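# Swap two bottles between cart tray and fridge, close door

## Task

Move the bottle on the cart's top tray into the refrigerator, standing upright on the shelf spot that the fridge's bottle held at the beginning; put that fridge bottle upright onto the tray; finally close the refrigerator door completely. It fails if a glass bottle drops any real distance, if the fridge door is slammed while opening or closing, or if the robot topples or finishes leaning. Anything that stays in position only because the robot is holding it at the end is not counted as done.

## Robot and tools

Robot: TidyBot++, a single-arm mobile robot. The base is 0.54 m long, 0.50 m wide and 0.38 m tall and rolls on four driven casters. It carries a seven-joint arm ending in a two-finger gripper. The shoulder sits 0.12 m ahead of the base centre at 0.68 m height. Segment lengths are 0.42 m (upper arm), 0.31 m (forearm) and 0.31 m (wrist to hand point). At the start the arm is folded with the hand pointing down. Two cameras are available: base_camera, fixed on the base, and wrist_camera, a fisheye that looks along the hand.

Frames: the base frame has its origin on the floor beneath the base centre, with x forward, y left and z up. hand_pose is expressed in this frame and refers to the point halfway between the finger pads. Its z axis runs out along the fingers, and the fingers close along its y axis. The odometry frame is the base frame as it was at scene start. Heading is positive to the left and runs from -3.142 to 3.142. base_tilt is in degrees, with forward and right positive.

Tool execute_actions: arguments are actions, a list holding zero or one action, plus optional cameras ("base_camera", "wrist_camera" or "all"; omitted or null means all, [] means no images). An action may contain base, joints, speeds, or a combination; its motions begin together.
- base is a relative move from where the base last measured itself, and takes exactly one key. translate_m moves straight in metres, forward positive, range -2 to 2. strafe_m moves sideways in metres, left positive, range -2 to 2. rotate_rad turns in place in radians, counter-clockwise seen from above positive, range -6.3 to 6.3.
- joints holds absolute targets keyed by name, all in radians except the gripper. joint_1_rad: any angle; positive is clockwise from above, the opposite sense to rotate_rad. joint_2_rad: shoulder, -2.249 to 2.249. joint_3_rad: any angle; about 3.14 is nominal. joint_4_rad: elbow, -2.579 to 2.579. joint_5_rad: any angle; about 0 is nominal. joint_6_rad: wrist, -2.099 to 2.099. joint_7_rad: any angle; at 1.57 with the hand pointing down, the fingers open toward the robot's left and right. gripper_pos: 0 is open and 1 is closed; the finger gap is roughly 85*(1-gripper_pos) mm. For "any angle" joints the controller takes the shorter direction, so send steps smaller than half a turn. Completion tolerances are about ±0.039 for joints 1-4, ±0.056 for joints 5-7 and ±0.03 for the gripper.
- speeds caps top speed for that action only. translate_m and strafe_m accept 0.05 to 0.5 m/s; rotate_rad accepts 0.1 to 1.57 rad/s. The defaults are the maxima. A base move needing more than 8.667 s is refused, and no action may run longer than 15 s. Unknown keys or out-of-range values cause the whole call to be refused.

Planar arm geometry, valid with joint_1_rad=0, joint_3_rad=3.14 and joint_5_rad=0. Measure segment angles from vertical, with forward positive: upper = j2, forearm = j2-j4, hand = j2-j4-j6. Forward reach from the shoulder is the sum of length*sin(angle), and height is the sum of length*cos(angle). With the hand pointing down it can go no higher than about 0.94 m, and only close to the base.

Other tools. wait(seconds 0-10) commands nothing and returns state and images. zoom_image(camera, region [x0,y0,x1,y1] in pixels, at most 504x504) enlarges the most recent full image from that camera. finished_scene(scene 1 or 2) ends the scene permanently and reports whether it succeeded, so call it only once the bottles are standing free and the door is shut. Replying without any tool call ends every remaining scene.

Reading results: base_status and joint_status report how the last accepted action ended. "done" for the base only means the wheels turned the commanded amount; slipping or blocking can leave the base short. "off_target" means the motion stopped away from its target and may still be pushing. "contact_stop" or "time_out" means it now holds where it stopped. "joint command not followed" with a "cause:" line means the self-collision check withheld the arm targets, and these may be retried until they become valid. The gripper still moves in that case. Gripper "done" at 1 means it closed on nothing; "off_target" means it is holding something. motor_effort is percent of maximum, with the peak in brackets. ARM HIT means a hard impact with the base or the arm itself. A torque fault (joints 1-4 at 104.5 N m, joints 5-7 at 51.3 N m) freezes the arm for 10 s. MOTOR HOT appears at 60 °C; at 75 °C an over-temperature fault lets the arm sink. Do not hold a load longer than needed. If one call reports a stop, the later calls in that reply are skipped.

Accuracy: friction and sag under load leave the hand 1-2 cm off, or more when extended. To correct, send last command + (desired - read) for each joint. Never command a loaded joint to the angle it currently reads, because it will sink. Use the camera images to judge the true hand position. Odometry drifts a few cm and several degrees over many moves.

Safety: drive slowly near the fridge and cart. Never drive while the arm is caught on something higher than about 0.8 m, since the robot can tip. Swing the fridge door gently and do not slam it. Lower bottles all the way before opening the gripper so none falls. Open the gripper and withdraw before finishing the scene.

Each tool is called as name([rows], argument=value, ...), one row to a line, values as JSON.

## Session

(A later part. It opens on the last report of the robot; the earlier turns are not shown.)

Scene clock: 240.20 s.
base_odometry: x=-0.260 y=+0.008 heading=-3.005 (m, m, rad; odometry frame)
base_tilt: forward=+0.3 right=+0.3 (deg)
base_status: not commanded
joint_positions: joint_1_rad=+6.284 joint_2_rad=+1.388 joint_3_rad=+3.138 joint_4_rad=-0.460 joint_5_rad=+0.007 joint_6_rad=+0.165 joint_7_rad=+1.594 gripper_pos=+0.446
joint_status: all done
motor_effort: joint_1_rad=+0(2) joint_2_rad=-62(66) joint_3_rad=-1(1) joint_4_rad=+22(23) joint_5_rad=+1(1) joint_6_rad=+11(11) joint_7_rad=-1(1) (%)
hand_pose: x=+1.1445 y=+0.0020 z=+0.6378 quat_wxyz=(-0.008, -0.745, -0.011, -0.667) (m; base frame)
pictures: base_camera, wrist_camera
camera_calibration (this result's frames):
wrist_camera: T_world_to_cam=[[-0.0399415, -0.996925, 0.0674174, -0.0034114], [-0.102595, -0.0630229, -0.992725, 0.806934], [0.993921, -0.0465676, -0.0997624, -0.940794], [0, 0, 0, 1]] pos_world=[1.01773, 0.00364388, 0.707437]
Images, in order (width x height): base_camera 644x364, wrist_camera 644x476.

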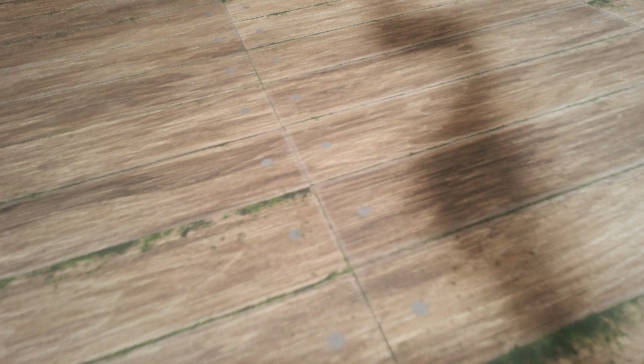

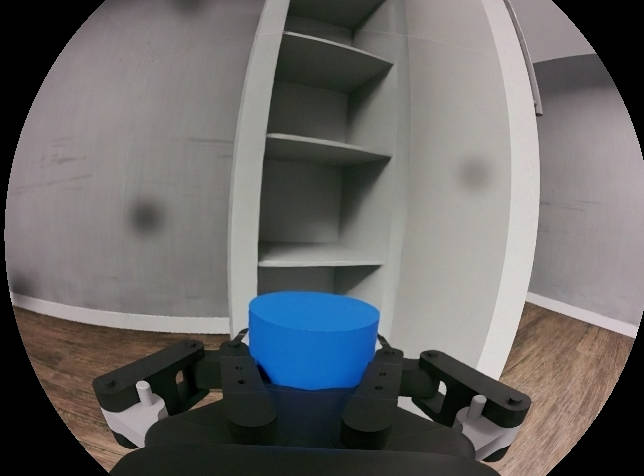

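execute_actions([
  {"joints":{"joint_2_rad":1.32,"joint_6_rad":0.32},"base":{"translate_m":0.3}},
], cameras=["wrist_camera"])

execute_actions([
  {"base":{"translate_m":0.55},"speeds":{"translate_m":0.2}},
])

Scene clock: 244.13 s.
base_odometry: x=-0.558 y=-0.033 heading=-3.006 (m, m, rad; odometry frame)
base_tilt: forward=+0.3 right=+0.3 (deg)
base_status: done
joint_positions: joint_1_rad=+6.284 joint_2_rad=+1.351 joint_3_rad=+3.138 joint_4_rad=-0.453 joint_5_rad=+0.007 joint_6_rad=+0.265 joint_7_rad=+1.594 gripper_pos=+0.446
joint_status: all done
motor_effort: joint_1_rad=+1(6) joint_2_rad=-62(65) joint_3_rad=+0(2) joint_4_rad=+22(24) joint_5_rad=+1(1) joint_6_rad=+11(11) joint_7_rad=-1(1) (%)
hand_pose: x=+1.1466 y=+0.0021 z=+0.7114 quat_wxyz=(-0.009, -0.695, -0.010, -0.719) (m; base frame)
pictures: wrist_camera
camera_calibration (this result's frames):
wrist_camera: T_world_to_cam=[[-0.0489363, -0.996949, 0.0608152, 0.00679697], [0.0412582, -0.0628539, -0.99717, 0.718429], [0.997949, -0.0462886, 0.0442081, -1.04262], [0, 0, 0, 1]] pos_world=[1.01118, 0.00367066, 0.762075]
Images, in order (width x height): wrist_camera 644x476.

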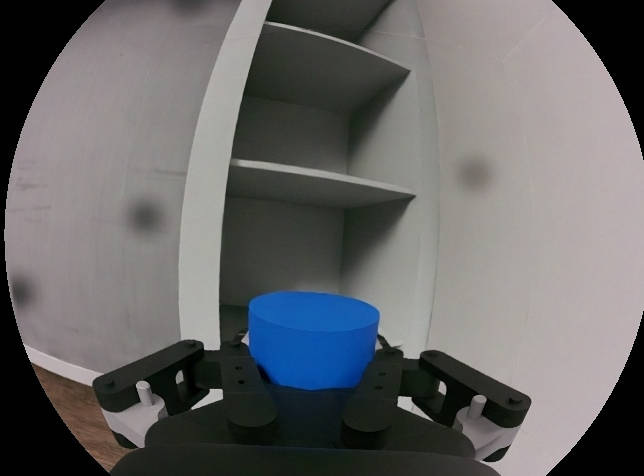

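Scene clock: 247.57 s.
base_odometry: x=-1.103 y=-0.106 heading=-3.006 (m, m, rad; odometry frame)
base_tilt: forward=+0.3 right=+0.3 (deg)
base_status: done
joint_positions: joint_1_rad=+6.284 joint_2_rad=+1.351 joint_3_rad=+3.138 joint_4_rad=-0.453 joint_5_rad=+0.007 joint_6_rad=+0.265 joint_7_rad=+1.594 gripper_pos=+0.446
joint_status: not commanded
motor_effort: joint_1_rad=+1(4) joint_2_rad=-62(65) joint_3_rad=-1(2) joint_4_rad=+22(23) joint_5_rad=+1(1) joint_6_rad=+11(11) joint_7_rad=-1(1) (%)
hand_pose: x=+1.1466 y=+0.0022 z=+0.7114 quat_wxyz=(-0.009, -0.695, -0.010, -0.719) (m; base frame)
pictures: base_camera, wrist_camera
camera_calibration (this result's frames):
wrist_camera: T_world_to_cam=[[-0.0488139, -0.996955, 0.0608151, 0.00678262], [0.0412721, -0.062849, -0.997169, 0.718423], [0.997955, -0.0461657, 0.0442143, -1.04263], [0, 0, 0, 1]] pos_world=[1.01118, 0.0037805, 0.762076]
Images, in order (width x height): base_camera 644x364, wrist_camera 644x476.

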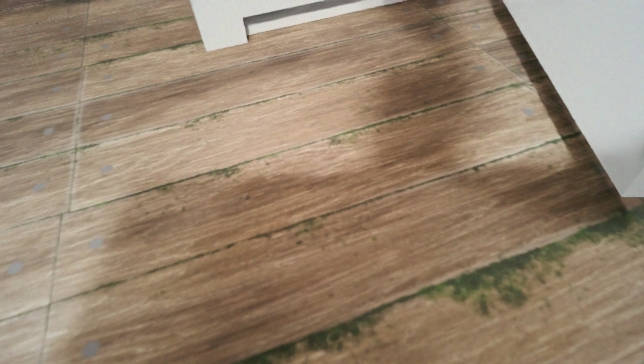

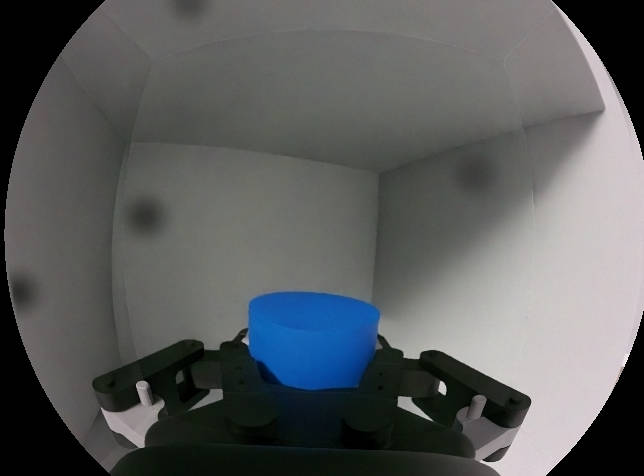

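execute_actions([
  {"base":{"translate_m":0.19},"speeds":{"translate_m":0.1},"joints":{"joint_1_rad":0.035}},
], cameras=[])

execute_actions([
  {"joints":{"joint_2_rad":1.36,"joint_6_rad":0.20}},
])

Scene clock: 252.83 s.
base_odometry: x=-1.292 y=-0.132 heading=-3.007 (m, m, rad; odometry frame)
base_tilt: forward=+0.3 right=+0.3 (deg)
base_status: done
joint_positions: joint_1_rad=+6.311 joint_2_rad=+1.351 joint_3_rad=+3.138 joint_4_rad=-0.453 joint_5_rad=+0.007 joint_6_rad=+0.265 joint_7_rad=+1.594 gripper_pos=+0.446
joint_status: all done
motor_effort: joint_1_rad=+1(5) joint_2_rad=-61(65) joint_3_rad=-1(2) joint_4_rad=+21(23) joint_5_rad=+1(1) joint_6_rad=+11(11) joint_7_rad=-1(1) (%)
hand_pose: x=+1.1463 y=-0.0260 z=+0.7115 quat_wxyz=(-0.019, -0.695, +0.000, -0.718) (m; base frame)
pictures: none
No camera images: the call's "cameras" was empty. Leave "cameras" out to get every camera's image.

Scene clock: 253.77 s.
base_odometry: x=-1.292 y=-0.132 heading=-3.007 (m, m, rad; odometry frame)
base_tilt: forward=+0.3 right=+0.3 (deg)
base_status: not commanded
joint_positions: joint_1_rad=+6.311 joint_2_rad=+1.387 joint_3_rad=+3.138 joint_4_rad=-0.450 joint_5_rad=+0.007 joint_6_rad=+0.223 joint_7_rad=+1.594 gripper_pos=+0.446
joint_status: all done
motor_effort: joint_1_rad=+1(1) joint_2_rad=-62(65) joint_3_rad=-2(0) joint_4_rad=+22(23) joint_5_rad=+1(0) joint_6_rad=+11(11) joint_7_rad=-1(1) (%)
hand_pose: x=+1.1466 y=-0.0261 z=+0.6621 quat_wxyz=(-0.018, -0.722, +0.000, -0.691) (m; base frame)
pictures: base_camera, wrist_camera
camera_calibration (this result's frames):
wrist_camera: T_world_to_cam=[[-0.0715264, -0.995355, 0.0644322, 0.00529162], [-0.0365584, -0.0619381, -0.99741, 0.756826], [0.996769, -0.0736967, -0.0319584, -0.990639], [0, 0, 0, 1]] pos_world=[1.01548, -0.0208634, 0.722866]
Images, in order (width x height): base_camera 644x364, wrist_camera 644x476.

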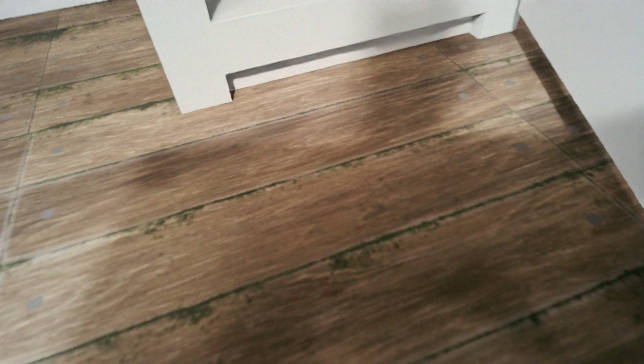

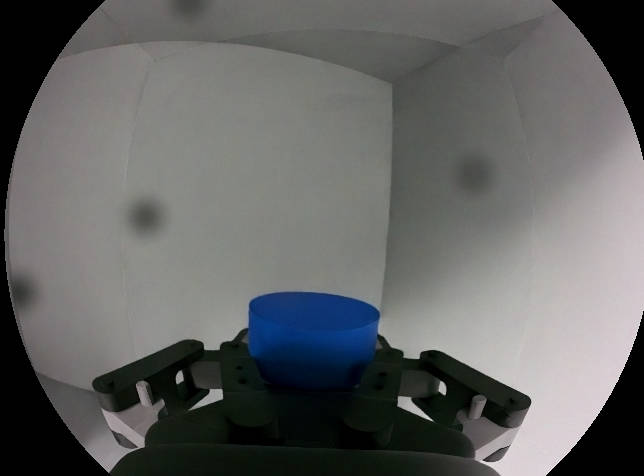

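execute_actions([
  {"base":{"translate_m":0.025},"speeds":{"translate_m":0.05}},
], cameras=[])

execute_actions([
  {"joints":{"joint_2_rad":1.385,"joint_6_rad":0.30}},
], cameras=["wrist_camera"])

Scene clock: 262.47 s.
base_odometry: x=-1.317 y=-0.135 heading=-3.007 (m, m, rad; odometry frame)
base_tilt: forward=+0.3 right=+0.3 (deg)
base_status: done
joint_positions: joint_1_rad=+6.311 joint_2_rad=+1.388 joint_3_rad=+3.138 joint_4_rad=-0.450 joint_5_rad=+0.007 joint_6_rad=+0.223 joint_7_rad=+1.594 gripper_pos=+0.446
joint_status: not commanded
motor_effort: joint_1_rad=+1(4) joint_2_rad=-60(66) joint_3_rad=+0(2) joint_4_rad=+21(23) joint_5_rad=+1(1) joint_6_rad=+10(11) joint_7_rad=-1(1) (%)
hand_pose: x=+1.1466 y=-0.0264 z=+0.6620 quat_wxyz=(-0.018, -0.722, +0.000, -0.691) (m; base frame)
pictures: none
No camera images: the call's "cameras" was empty. Leave "cameras" out to get every camera's image.

Scene clock: 263.23 s.
base_odometry: x=-1.317 y=-0.135 heading=-3.007 (m, m, rad; odometry frame)
base_tilt: forward=+0.3 right=+0.3 (deg)
base_status: not commanded
joint_positions: joint_1_rad=+6.311 joint_2_rad=+1.406 joint_3_rad=+3.138 joint_4_rad=-0.450 joint_5_rad=+0.007 joint_6_rad=+0.243 joint_7_rad=+1.594 gripper_pos=+0.446
joint_status: joint_6_rad off_target (ended at +0.243, target +0.300); the others done
motor_effort: joint_1_rad=+1(1) joint_2_rad=-62(64) joint_3_rad=-2(1) joint_4_rad=+21(22) joint_5_rad=+1(1) joint_6_rad=+11(11) joint_7_rad=-1(1) (%)
hand_pose: x=+1.1464 y=-0.0264 z=+0.6491 quat_wxyz=(-0.018, -0.722, +0.000, -0.692) (m; base frame)
pictures: wrist_camera
camera_calibration (this result's frames):
wrist_camera: T_world_to_cam=[[-0.0718921, -0.995335, 0.0643453, 0.00623486], [-0.0357146, -0.061902, -0.997443, 0.74289], [0.996773, -0.0740063, -0.0310977, -0.991419], [0, 0, 0, 1]] pos_world=[1.0152, -0.0211791, 0.709758]
Images, in order (width x height): wrist_camera 644x476.

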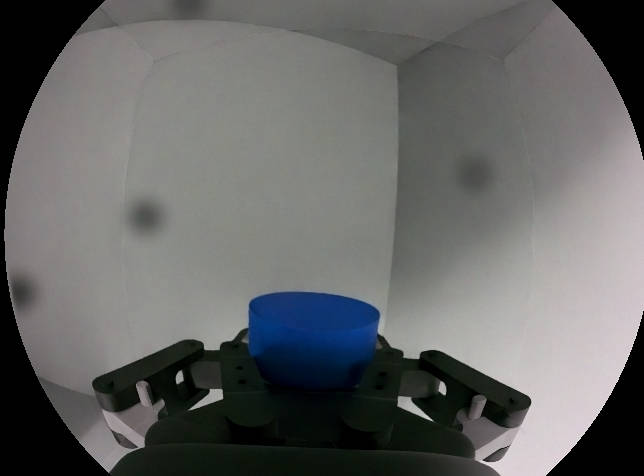

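execute_actions([
  {"joints":{"joint_2_rad":1.40}},
], cameras=[])

execute_actions([
  {"joints":{"gripper_pos":0}},
], cameras=["wrist_camera"])

execute_actions([
  {"base":{"translate_m":-0.3},"speeds":{"translate_m":0.15}},
], cameras=["wrist_camera"])

Scene clock: 267.63 s.
base_odometry: x=-1.317 y=-0.135 heading=-3.007 (m, m, rad; odometry frame)
base_tilt: forward=+0.3 right=+0.3 (deg)
base_status: not commanded
joint_positions: joint_1_rad=+6.311 joint_2_rad=+1.413 joint_3_rad=+3.138 joint_4_rad=-0.450 joint_5_rad=+0.007 joint_6_rad=+0.245 joint_7_rad=+1.594 gripper_pos=+0.446
joint_status: all done
motor_effort: joint_1_rad=+1(1) joint_2_rad=-62(62) joint_3_rad=-1(1) joint_4_rad=+21(22) joint_5_rad=+1(1) joint_6_rad=+11(11) joint_7_rad=-1(1) (%)
hand_pose: x=+1.1461 y=-0.0264 z=+0.6426 quat_wxyz=(-0.018, -0.724, +0.000, -0.690) (m; base frame)
pictures: none
No camera images: the call's "cameras" was empty. Leave "cameras" out to get every camera's image.

Scene clock: 268.73 s.
base_odometry: x=-1.317 y=-0.135 heading=-3.007 (m, m, rad; odometry frame)
base_tilt: forward=+0.3 right=+0.3 (deg)
base_status: not commanded
joint_positions: joint_1_rad=+6.311 joint_2_rad=+1.403 joint_3_rad=+3.138 joint_4_rad=-0.439 joint_5_rad=+0.007 joint_6_rad=+0.257 joint_7_rad=+1.594 gripper_pos=+0.000
joint_status: all done
motor_effort: joint_1_rad=+1(2) joint_2_rad=-57(62) joint_3_rad=-1(1) joint_4_rad=+19(21) joint_5_rad=+1(1) joint_6_rad=+9(10) joint_7_rad=-1(1) (%)
hand_pose: x=+1.1476 y=-0.0265 z=+0.6632 quat_wxyz=(-0.018, -0.712, +0.000, -0.702) (m; base frame)
pictures: wrist_camera
camera_calibration (this result's frames):
wrist_camera: T_world_to_cam=[[-0.0736963, -0.995287, 0.0630361, 0.00830682], [-0.00743192, -0.0626581, -0.998007, 0.724978], [0.997253, -0.074018, -0.00277922, -1.01159], [0, 0, 0, 1]] pos_world=[1.01481, -0.0211823, 0.720199]
Images, in order (width x height): wrist_camera 644x476.

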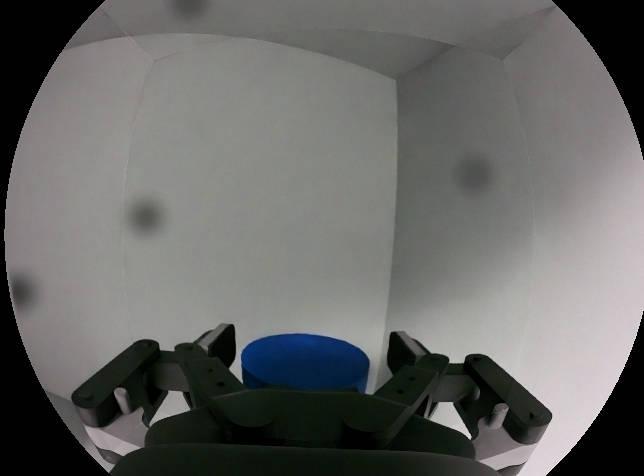

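Scene clock: 271.37 s.
base_odometry: x=-1.019 y=-0.094 heading=-3.007 (m, m, rad; odometry frame)
base_tilt: forward=+0.3 right=+0.3 (deg)
base_status: done
joint_positions: joint_1_rad=+6.312 joint_2_rad=+1.403 joint_3_rad=+3.138 joint_4_rad=-0.439 joint_5_rad=+0.007 joint_6_rad=+0.258 joint_7_rad=+1.594 gripper_pos=+0.000
joint_status: not commanded
motor_effort: joint_1_rad=+1(3) joint_2_rad=-57(59) joint_3_rad=+0(2) joint_4_rad=+19(20) joint_5_rad=+1(1) joint_6_rad=+8(9) joint_7_rad=-1(1) (%)
hand_pose: x=+1.1477 y=-0.0267 z=+0.6638 quat_wxyz=(-0.018, -0.712, +0.000, -0.702) (m; base frame)
pictures: wrist_camera
camera_calibration (this result's frames):
wrist_camera: T_world_to_cam=[[-0.0739777, -0.99527, 0.0629686, 0.00844202], [-0.00603174, -0.0626939, -0.998015, 0.723914], [0.997242, -0.0742107, -0.00136525, -1.01256], [0, 0, 0, 1]] pos_world=[1.01476, -0.0213559, 0.720563]
Images, in order (width x height): wrist_camera 644x476.

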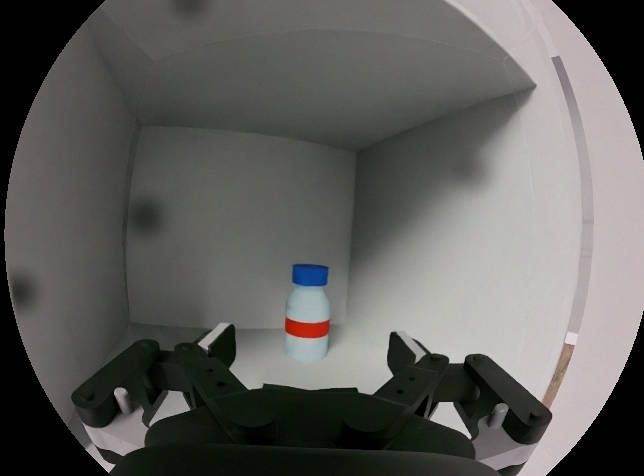

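execute_actions([
  {"base":{"translate_m":-0.35}},
], cameras=[])

execute_actions([
  {"base":{"rotate_rad":0.35},"joints":{"joint_1_rad":0,"joint_2_rad":0.98,"joint_4_rad":-1.61,"joint_6_rad":1.04,"gripper_pos":1}},
], cameras=[])

execute_actions([
  {"base":{"translate_m":-0.3}},
], cameras=[])

execute_actions([
  {"base":{"strafe_m":-0.78}},
])

Scene clock: 284.90 s.
base_odometry: x=-0.672 y=-0.048 heading=-3.007 (m, m, rad; odometry frame)
base_tilt: forward=+0.3 right=+0.4 (deg)
base_status: done
joint_positions: joint_1_rad=+6.312 joint_2_rad=+1.403 joint_3_rad=+3.138 joint_4_rad=-0.438 joint_5_rad=+0.007 joint_6_rad=+0.259 joint_7_rad=+1.594 gripper_pos=+0.000
joint_status: not commanded
motor_effort: joint_1_rad=+1(2) joint_2_rad=-57(59) joint_3_rad=-1(1) joint_4_rad=+19(20) joint_5_rad=+1(1) joint_6_rad=+8(9) joint_7_rad=-1(1) (%)
hand_pose: x=+1.1477 y=-0.0267 z=+0.6641 quat_wxyz=(-0.019, -0.711, +0.000, -0.703) (m; base frame)
pictures: none
No camera images: the call's "cameras" was empty. Leave "cameras" out to get every camera's image.

Scene clock: 287.37 s.
base_odometry: x=-0.672 y=-0.048 heading=-2.657 (m, m, rad; odometry frame)
base_tilt: forward=+0.3 right=+0.3 (deg)
base_status: done
joint_positions: joint_1_rad=+6.293 joint_2_rad=+0.994 joint_3_rad=+3.138 joint_4_rad=-1.598 joint_5_rad=+0.007 joint_6_rad=+0.997 joint_7_rad=+1.594 gripper_pos=+0.999
joint_status: all done
motor_effort: joint_1_rad=+1(16) joint_2_rad=-45(59) joint_3_rad=-1(4) joint_4_rad=+12(18) joint_5_rad=+1(0) joint_6_rad=+8(9) joint_7_rad=-1(1) (%)
hand_pose: x=+0.9470 y=-0.0033 z=+0.6359 quat_wxyz=(-0.009, -0.716, -0.008, -0.698) (m; base frame)
pictures: none
No camera images: the call's "cameras" was empty. Leave "cameras" out to get every camera's image.

Scene clock: 289.27 s.
base_odometry: x=-0.407 y=+0.092 heading=-2.657 (m, m, rad; odometry frame)
base_tilt: forward=+0.3 right=+0.4 (deg)
base_status: done
joint_positions: joint_1_rad=+6.292 joint_2_rad=+0.991 joint_3_rad=+3.138 joint_4_rad=-1.604 joint_5_rad=+0.007 joint_6_rad=+0.998 joint_7_rad=+1.594 gripper_pos=+0.999
joint_status: not commanded
motor_effort: joint_1_rad=+1(1) joint_2_rad=-44(47) joint_3_rad=-1(1) joint_4_rad=+12(13) joint_5_rad=+1(1) joint_6_rad=+9(9) joint_7_rad=-1(1) (%)
hand_pose: x=+0.9456 y=-0.0026 z=+0.6357 quat_wxyz=(-0.009, -0.716, -0.008, -0.698) (m; base frame)
pictures: none
No camera images: the call's "cameras" was empty. Leave "cameras" out to get every camera's image.

Scene clock: 292.17 s.
base_odometry: x=-0.770 y=+0.783 heading=-2.657 (m, m, rad; odometry frame)
base_tilt: forward=+0.3 right=+0.4 (deg)
base_status: done
joint_positions: joint_1_rad=+6.286 joint_2_rad=+0.989 joint_3_rad=+3.138 joint_4_rad=-1.605 joint_5_rad=+0.007 joint_6_rad=+0.999 joint_7_rad=+1.594 gripper_pos=+0.999
joint_status: not commanded
motor_effort: joint_1_rad=+1(5) joint_2_rad=-44(49) joint_3_rad=-1(2) joint_4_rad=+12(14) joint_5_rad=+1(0) joint_6_rad=+8(10) joint_7_rad=-1(1) (%)
hand_pose: x=+0.9455 y=+0.0031 z=+0.6371 quat_wxyz=(-0.006, -0.715, -0.011, -0.699) (m; base frame)
pictures: base_camera, wrist_camera
camera_calibration (this result's frames):
wrist_camera: T_world_to_cam=[[-0.0417896, -0.997268, 0.0609155, -0.00433745], [-0.0149815, -0.0603364, -0.998066, 0.706441], [0.999014, -0.0426214, -0.0124192, -0.803477], [0, 0, 0, 1]] pos_world=[0.813087, 0.00405319, 0.69536]
Images, in order (width x height): base_camera 644x364, wrist_camera 644x476.

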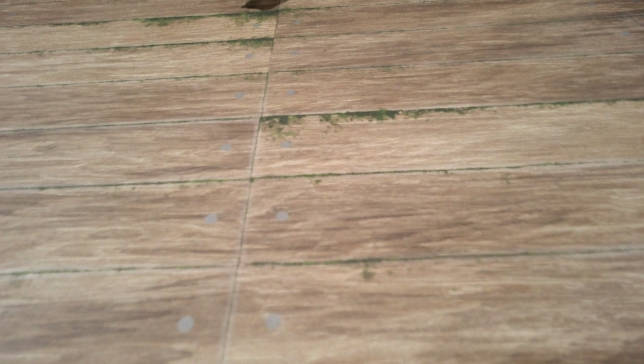

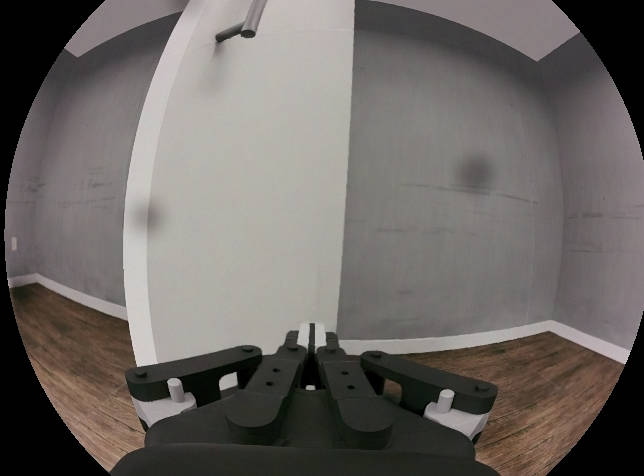

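execute_actions([
  {"base":{"strafe_m":-0.08}},
], cameras=[])

execute_actions([
  {"base":{"translate_m":0.3},"speeds":{"translate_m":0.2}},
], cameras=[])

execute_actions([
  {"base":{"strafe_m":0.4},"speeds":{"strafe_m":0.07}},
])

Scene clock: 297.23 s.
base_odometry: x=-0.807 y=+0.854 heading=-2.657 (m, m, rad; odometry frame)
base_tilt: forward=+0.3 right=+0.4 (deg)
base_status: done
joint_positions: joint_1_rad=+6.289 joint_2_rad=+0.989 joint_3_rad=+3.138 joint_4_rad=-1.605 joint_5_rad=+0.007 joint_6_rad=+0.999 joint_7_rad=+1.594 gripper_pos=+0.999
joint_status: not commanded
motor_effort: joint_1_rad=+1(5) joint_2_rad=-43(46) joint_3_rad=+0(3) joint_4_rad=+12(13) joint_5_rad=+1(2) joint_6_rad=+8(9) joint_7_rad=-1(1) (%)
hand_pose: x=+0.9455 y=-0.0001 z=+0.6375 quat_wxyz=(-0.008, -0.715, -0.009, -0.699) (m; base frame)
pictures: none
No camera images: the call's "cameras" was empty. Leave "cameras" out to get every camera's image.

Scene clock: 299.47 s.
base_odometry: x=-1.073 y=+0.714 heading=-2.658 (m, m, rad; odometry frame)
base_tilt: forward=+0.3 right=+0.3 (deg)
base_status: done
joint_positions: joint_1_rad=+6.289 joint_2_rad=+0.988 joint_3_rad=+3.138 joint_4_rad=-1.605 joint_5_rad=+0.007 joint_6_rad=+1.000 joint_7_rad=+1.594 gripper_pos=+0.999
joint_status: not commanded
motor_effort: joint_1_rad=+1(0) joint_2_rad=-44(46) joint_3_rad=-1(1) joint_4_rad=+12(13) joint_5_rad=+0(0) joint_6_rad=+8(9) joint_7_rad=-1(1) (%)
hand_pose: x=+0.9454 y=-0.0001 z=+0.6377 quat_wxyz=(-0.008, -0.715, -0.009, -0.699) (m; base frame)
pictures: none
No camera images: the call's "cameras" was empty. Leave "cameras" out to get every camera's image.

Scene clock: 305.67 s.
base_odometry: x=-0.887 y=+0.360 heading=-2.658 (m, m, rad; odometry frame)
base_tilt: forward=+0.3 right=+0.3 (deg)
base_status: done
joint_positions: joint_1_rad=+6.288 joint_2_rad=+0.988 joint_3_rad=+3.138 joint_4_rad=-1.605 joint_5_rad=+0.007 joint_6_rad=+1.000 joint_7_rad=+1.594 gripper_pos=+0.999
joint_status: not commanded
motor_effort: joint_1_rad=+1(5) joint_2_rad=-44(45) joint_3_rad=+0(5) joint_4_rad=+12(13) joint_5_rad=+1(4) joint_6_rad=+8(9) joint_7_rad=-1(1) (%)
hand_pose: x=+0.9453 y=+0.0005 z=+0.6376 quat_wxyz=(-0.008, -0.715, -0.009, -0.699) (m; base frame)
pictures: base_camera, wrist_camera
camera_calibration (this result's frames):
wrist_camera: T_world_to_cam=[[-0.0450895, -0.997119, 0.0609892, -0.00389788], [-0.014625, -0.0603859, -0.998068, 0.70644], [0.998876, -0.0458944, -0.0118601, -0.803684], [0, 0, 0, 1]] pos_world=[0.812936, 0.00188781, 0.695781]
Images, in order (width x height): base_camera 644x364, wrist_camera 644x476.

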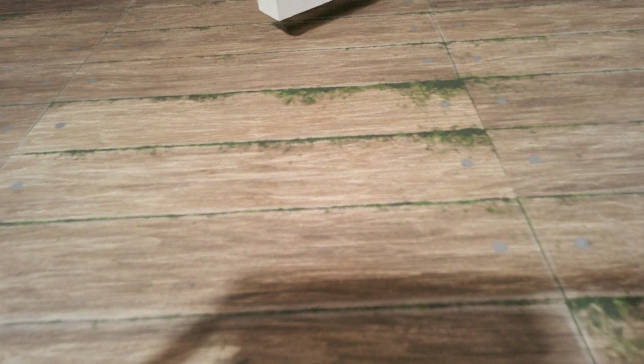

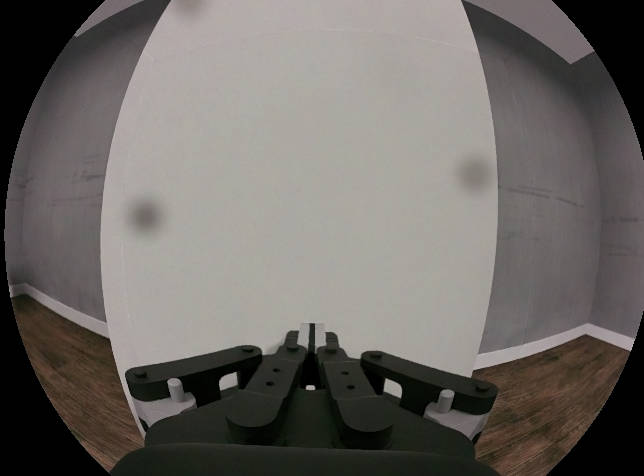

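execute_actions([
  {"base":{"strafe_m":0.1},"speeds":{"strafe_m":0.06}},
], cameras=[])

execute_actions([
  {"base":{"translate_m":0.25},"speeds":{"translate_m":0.05}},
])

Scene clock: 309.70 s.
base_odometry: x=-0.841 y=+0.271 heading=-2.658 (m, m, rad; odometry frame)
base_tilt: forward=+0.3 right=+0.3 (deg)
base_status: done
joint_positions: joint_1_rad=+6.287 joint_2_rad=+0.988 joint_3_rad=+3.138 joint_4_rad=-1.605 joint_5_rad=+0.007 joint_6_rad=+1.000 joint_7_rad=+1.594 gripper_pos=+0.999
joint_status: not commanded
motor_effort: joint_1_rad=+1(5) joint_2_rad=-44(46) joint_3_rad=-1(5) joint_4_rad=+12(14) joint_5_rad=+1(5) joint_6_rad=+8(9) joint_7_rad=-1(1) (%)
hand_pose: x=+0.9453 y=+0.0020 z=+0.6376 quat_wxyz=(-0.007, -0.715, -0.010, -0.699) (m; base frame)
pictures: none
No camera images: the call's "cameras" was empty. Leave "cameras" out to get every camera's image.

Scene clock: 315.13 s.
base_odometry: x=-1.062 y=+0.155 heading=-2.658 (m, m, rad; odometry frame)
base_tilt: forward=+0.3 right=+0.3 (deg)
base_status: done
joint_positions: joint_1_rad=+6.287 joint_2_rad=+0.987 joint_3_rad=+3.138 joint_4_rad=-1.607 joint_5_rad=+0.007 joint_6_rad=+1.000 joint_7_rad=+1.594 gripper_pos=+0.999
joint_status: not commanded
motor_effort: joint_1_rad=+1(3) joint_2_rad=-45(46) joint_3_rad=-1(2) joint_4_rad=+12(15) joint_5_rad=+1(3) joint_6_rad=+9(9) joint_7_rad=-1(1) (%)
hand_pose: x=+0.9449 y=+0.0016 z=+0.6381 quat_wxyz=(-0.007, -0.715, -0.010, -0.699) (m; base frame)
pictures: base_camera, wrist_camera
camera_calibration (this result's frames):
wrist_camera: T_world_to_cam=[[-0.0437518, -0.997177, 0.0610161, -0.00411881], [-0.0144182, -0.0604379, -0.998068, 0.706796], [0.998938, -0.0445471, -0.0117332, -0.80335], [0, 0, 0, 1]] pos_world=[0.812507, 0.00282325, 0.696256]
Images, in order (width x height): base_camera 644x364, wrist_camera 644x476.

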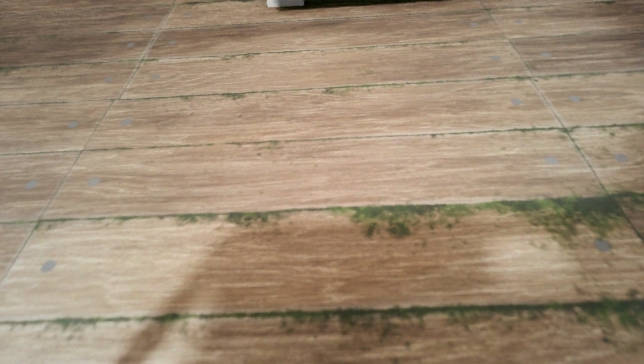

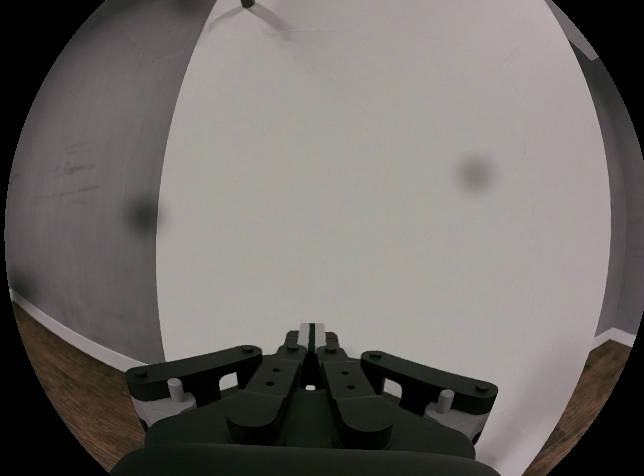

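execute_actions([
  {"base":{"translate_m":0.1},"speeds":{"translate_m":0.05}},
])

Scene clock: 331.03 s.
base_odometry: x=-1.148 y=+0.109 heading=-2.658 (m, m, rad; odometry frame)
base_tilt: forward=+0.2 right=+0.3 (deg)
base_status: translate_m time_out (by the wheels' count: +0.097 of +0.100)
joint_positions: joint_1_rad=+6.288 joint_2_rad=+0.931 joint_3_rad=+3.138 joint_4_rad=-1.758 joint_5_rad=+0.007 joint_6_rad=+1.072 joint_7_rad=+1.594 gripper_pos=+0.999
joint_status: not commanded
motor_effort: joint_1_rad=-2(3) joint_2_rad=-32(46) joint_3_rad=-1(2) joint_4_rad=+38(43) joint_5_rad=+3(3) joint_6_rad=+1(9) joint_7_rad=-1(1) (%)
hand_pose: x=+0.9051 y=+0.0015 z=+0.6364 quat_wxyz=(-0.007, -0.723, -0.010, -0.691) (m; base frame)
pictures: base_camera, wrist_camera
camera_calibration (this result's frames):
wrist_camera: T_world_to_cam=[[-0.0424846, -0.997195, 0.0616162, -0.00744072], [-0.0366027, -0.0600769, -0.997522, 0.724245], [0.998426, -0.0446347, -0.0339477, -0.748942], [0, 0, 0, 1]] pos_world=[0.773956, 0.00266181, 0.697484]
Images, in order (width x height): base_camera 644x364, wrist_camera 644x476.

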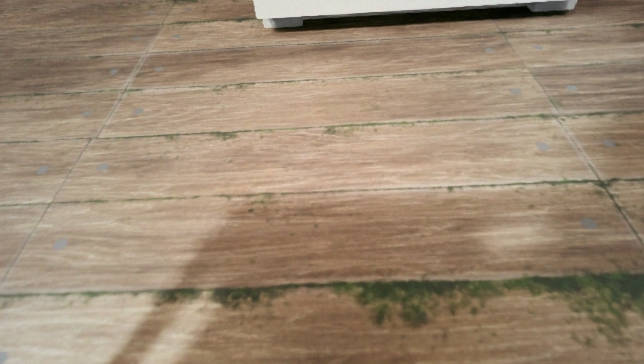

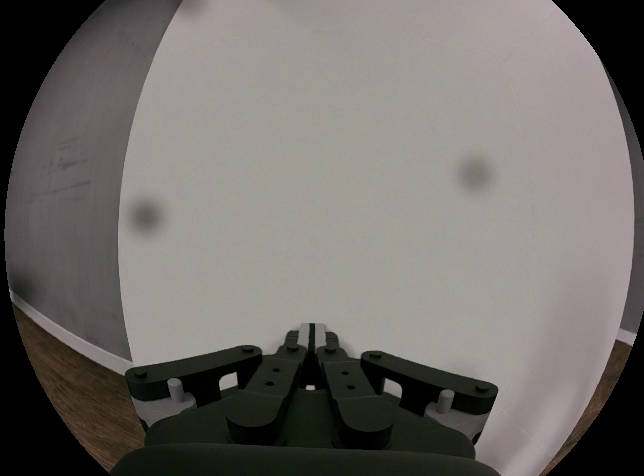

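execute_actions([
  {"base":{"translate_m":-0.4}},
], cameras=[])

execute_actions([
  {"base":{"strafe_m":0.6},"joints":{"joint_1_rad":0.6,"joint_2_rad":0.3,"joint_4_rad":-2.2,"joint_6_rad":0.9}},
])

Scene clock: 335.37 s.
base_odometry: x=-0.793 y=+0.295 heading=-2.658 (m, m, rad; odometry frame)
base_tilt: forward=+0.3 right=+0.4 (deg)
base_status: done
joint_positions: joint_1_rad=+6.287 joint_2_rad=+0.981 joint_3_rad=+3.138 joint_4_rad=-1.604 joint_5_rad=+0.007 joint_6_rad=+1.072 joint_7_rad=+1.594 gripper_pos=+0.999
joint_status: not commanded
motor_effort: joint_1_rad=+1(2) joint_2_rad=-44(47) joint_3_rad=+0(1) joint_4_rad=+12(36) joint_5_rad=+1(2) joint_6_rad=+8(11) joint_7_rad=-1(1) (%)
hand_pose: x=+0.9454 y=+0.0016 z=+0.6671 quat_wxyz=(-0.007, -0.686, -0.010, -0.727) (m; base frame)
pictures: none
No camera images: the call's "cameras" was empty. Leave "cameras" out to get every camera's image.

Scene clock: 338.07 s.
base_odometry: x=-0.514 y=-0.236 heading=-2.658 (m, m, rad; odometry frame)
base_tilt: forward=+0.3 right=+0.3 (deg)
base_status: done
joint_positions: joint_1_rad=+6.868 joint_2_rad=+0.303 joint_3_rad=+3.138 joint_4_rad=-2.192 joint_5_rad=+0.007 joint_6_rad=+0.944 joint_7_rad=+1.594 gripper_pos=+0.999
joint_status: all done
motor_effort: joint_1_rad=+1(5) joint_2_rad=-25(46) joint_3_rad=+0(4) joint_4_rad=+13(13) joint_5_rad=+1(2) joint_6_rad=+9(8) joint_7_rad=-1(1) (%)
hand_pose: x=+0.6440 y=-0.3414 z=+0.8384 quat_wxyz=(-0.212, -0.674, +0.190, -0.682) (m; base frame)
pictures: base_camera, wrist_camera
camera_calibration (this result's frames):
wrist_camera: T_world_to_cam=[[-0.584801, -0.808848, 0.0614118, 0.0408316], [-0.0109933, -0.0677974, -0.997639, 0.876568], [0.811102, -0.584096, 0.0307561, -0.614534], [0, 0, 0, 1]] pos_world=[0.531965, -0.266491, 0.890891]
Images, in order (width x height): base_camera 644x364, wrist_camera 644x476.

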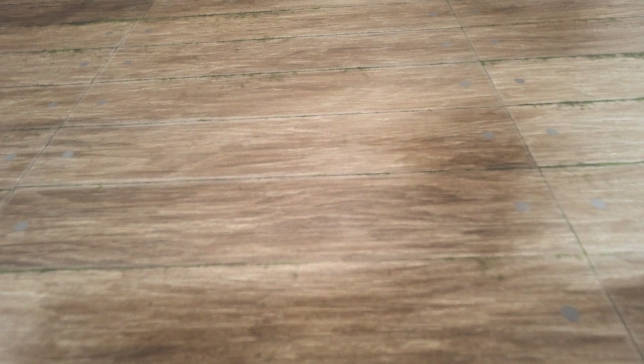

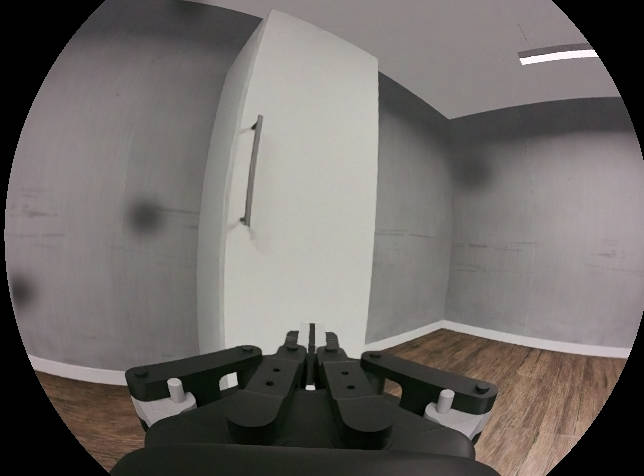

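Closed.

finished_scene(scene=1)

The scene is finished: the task was done.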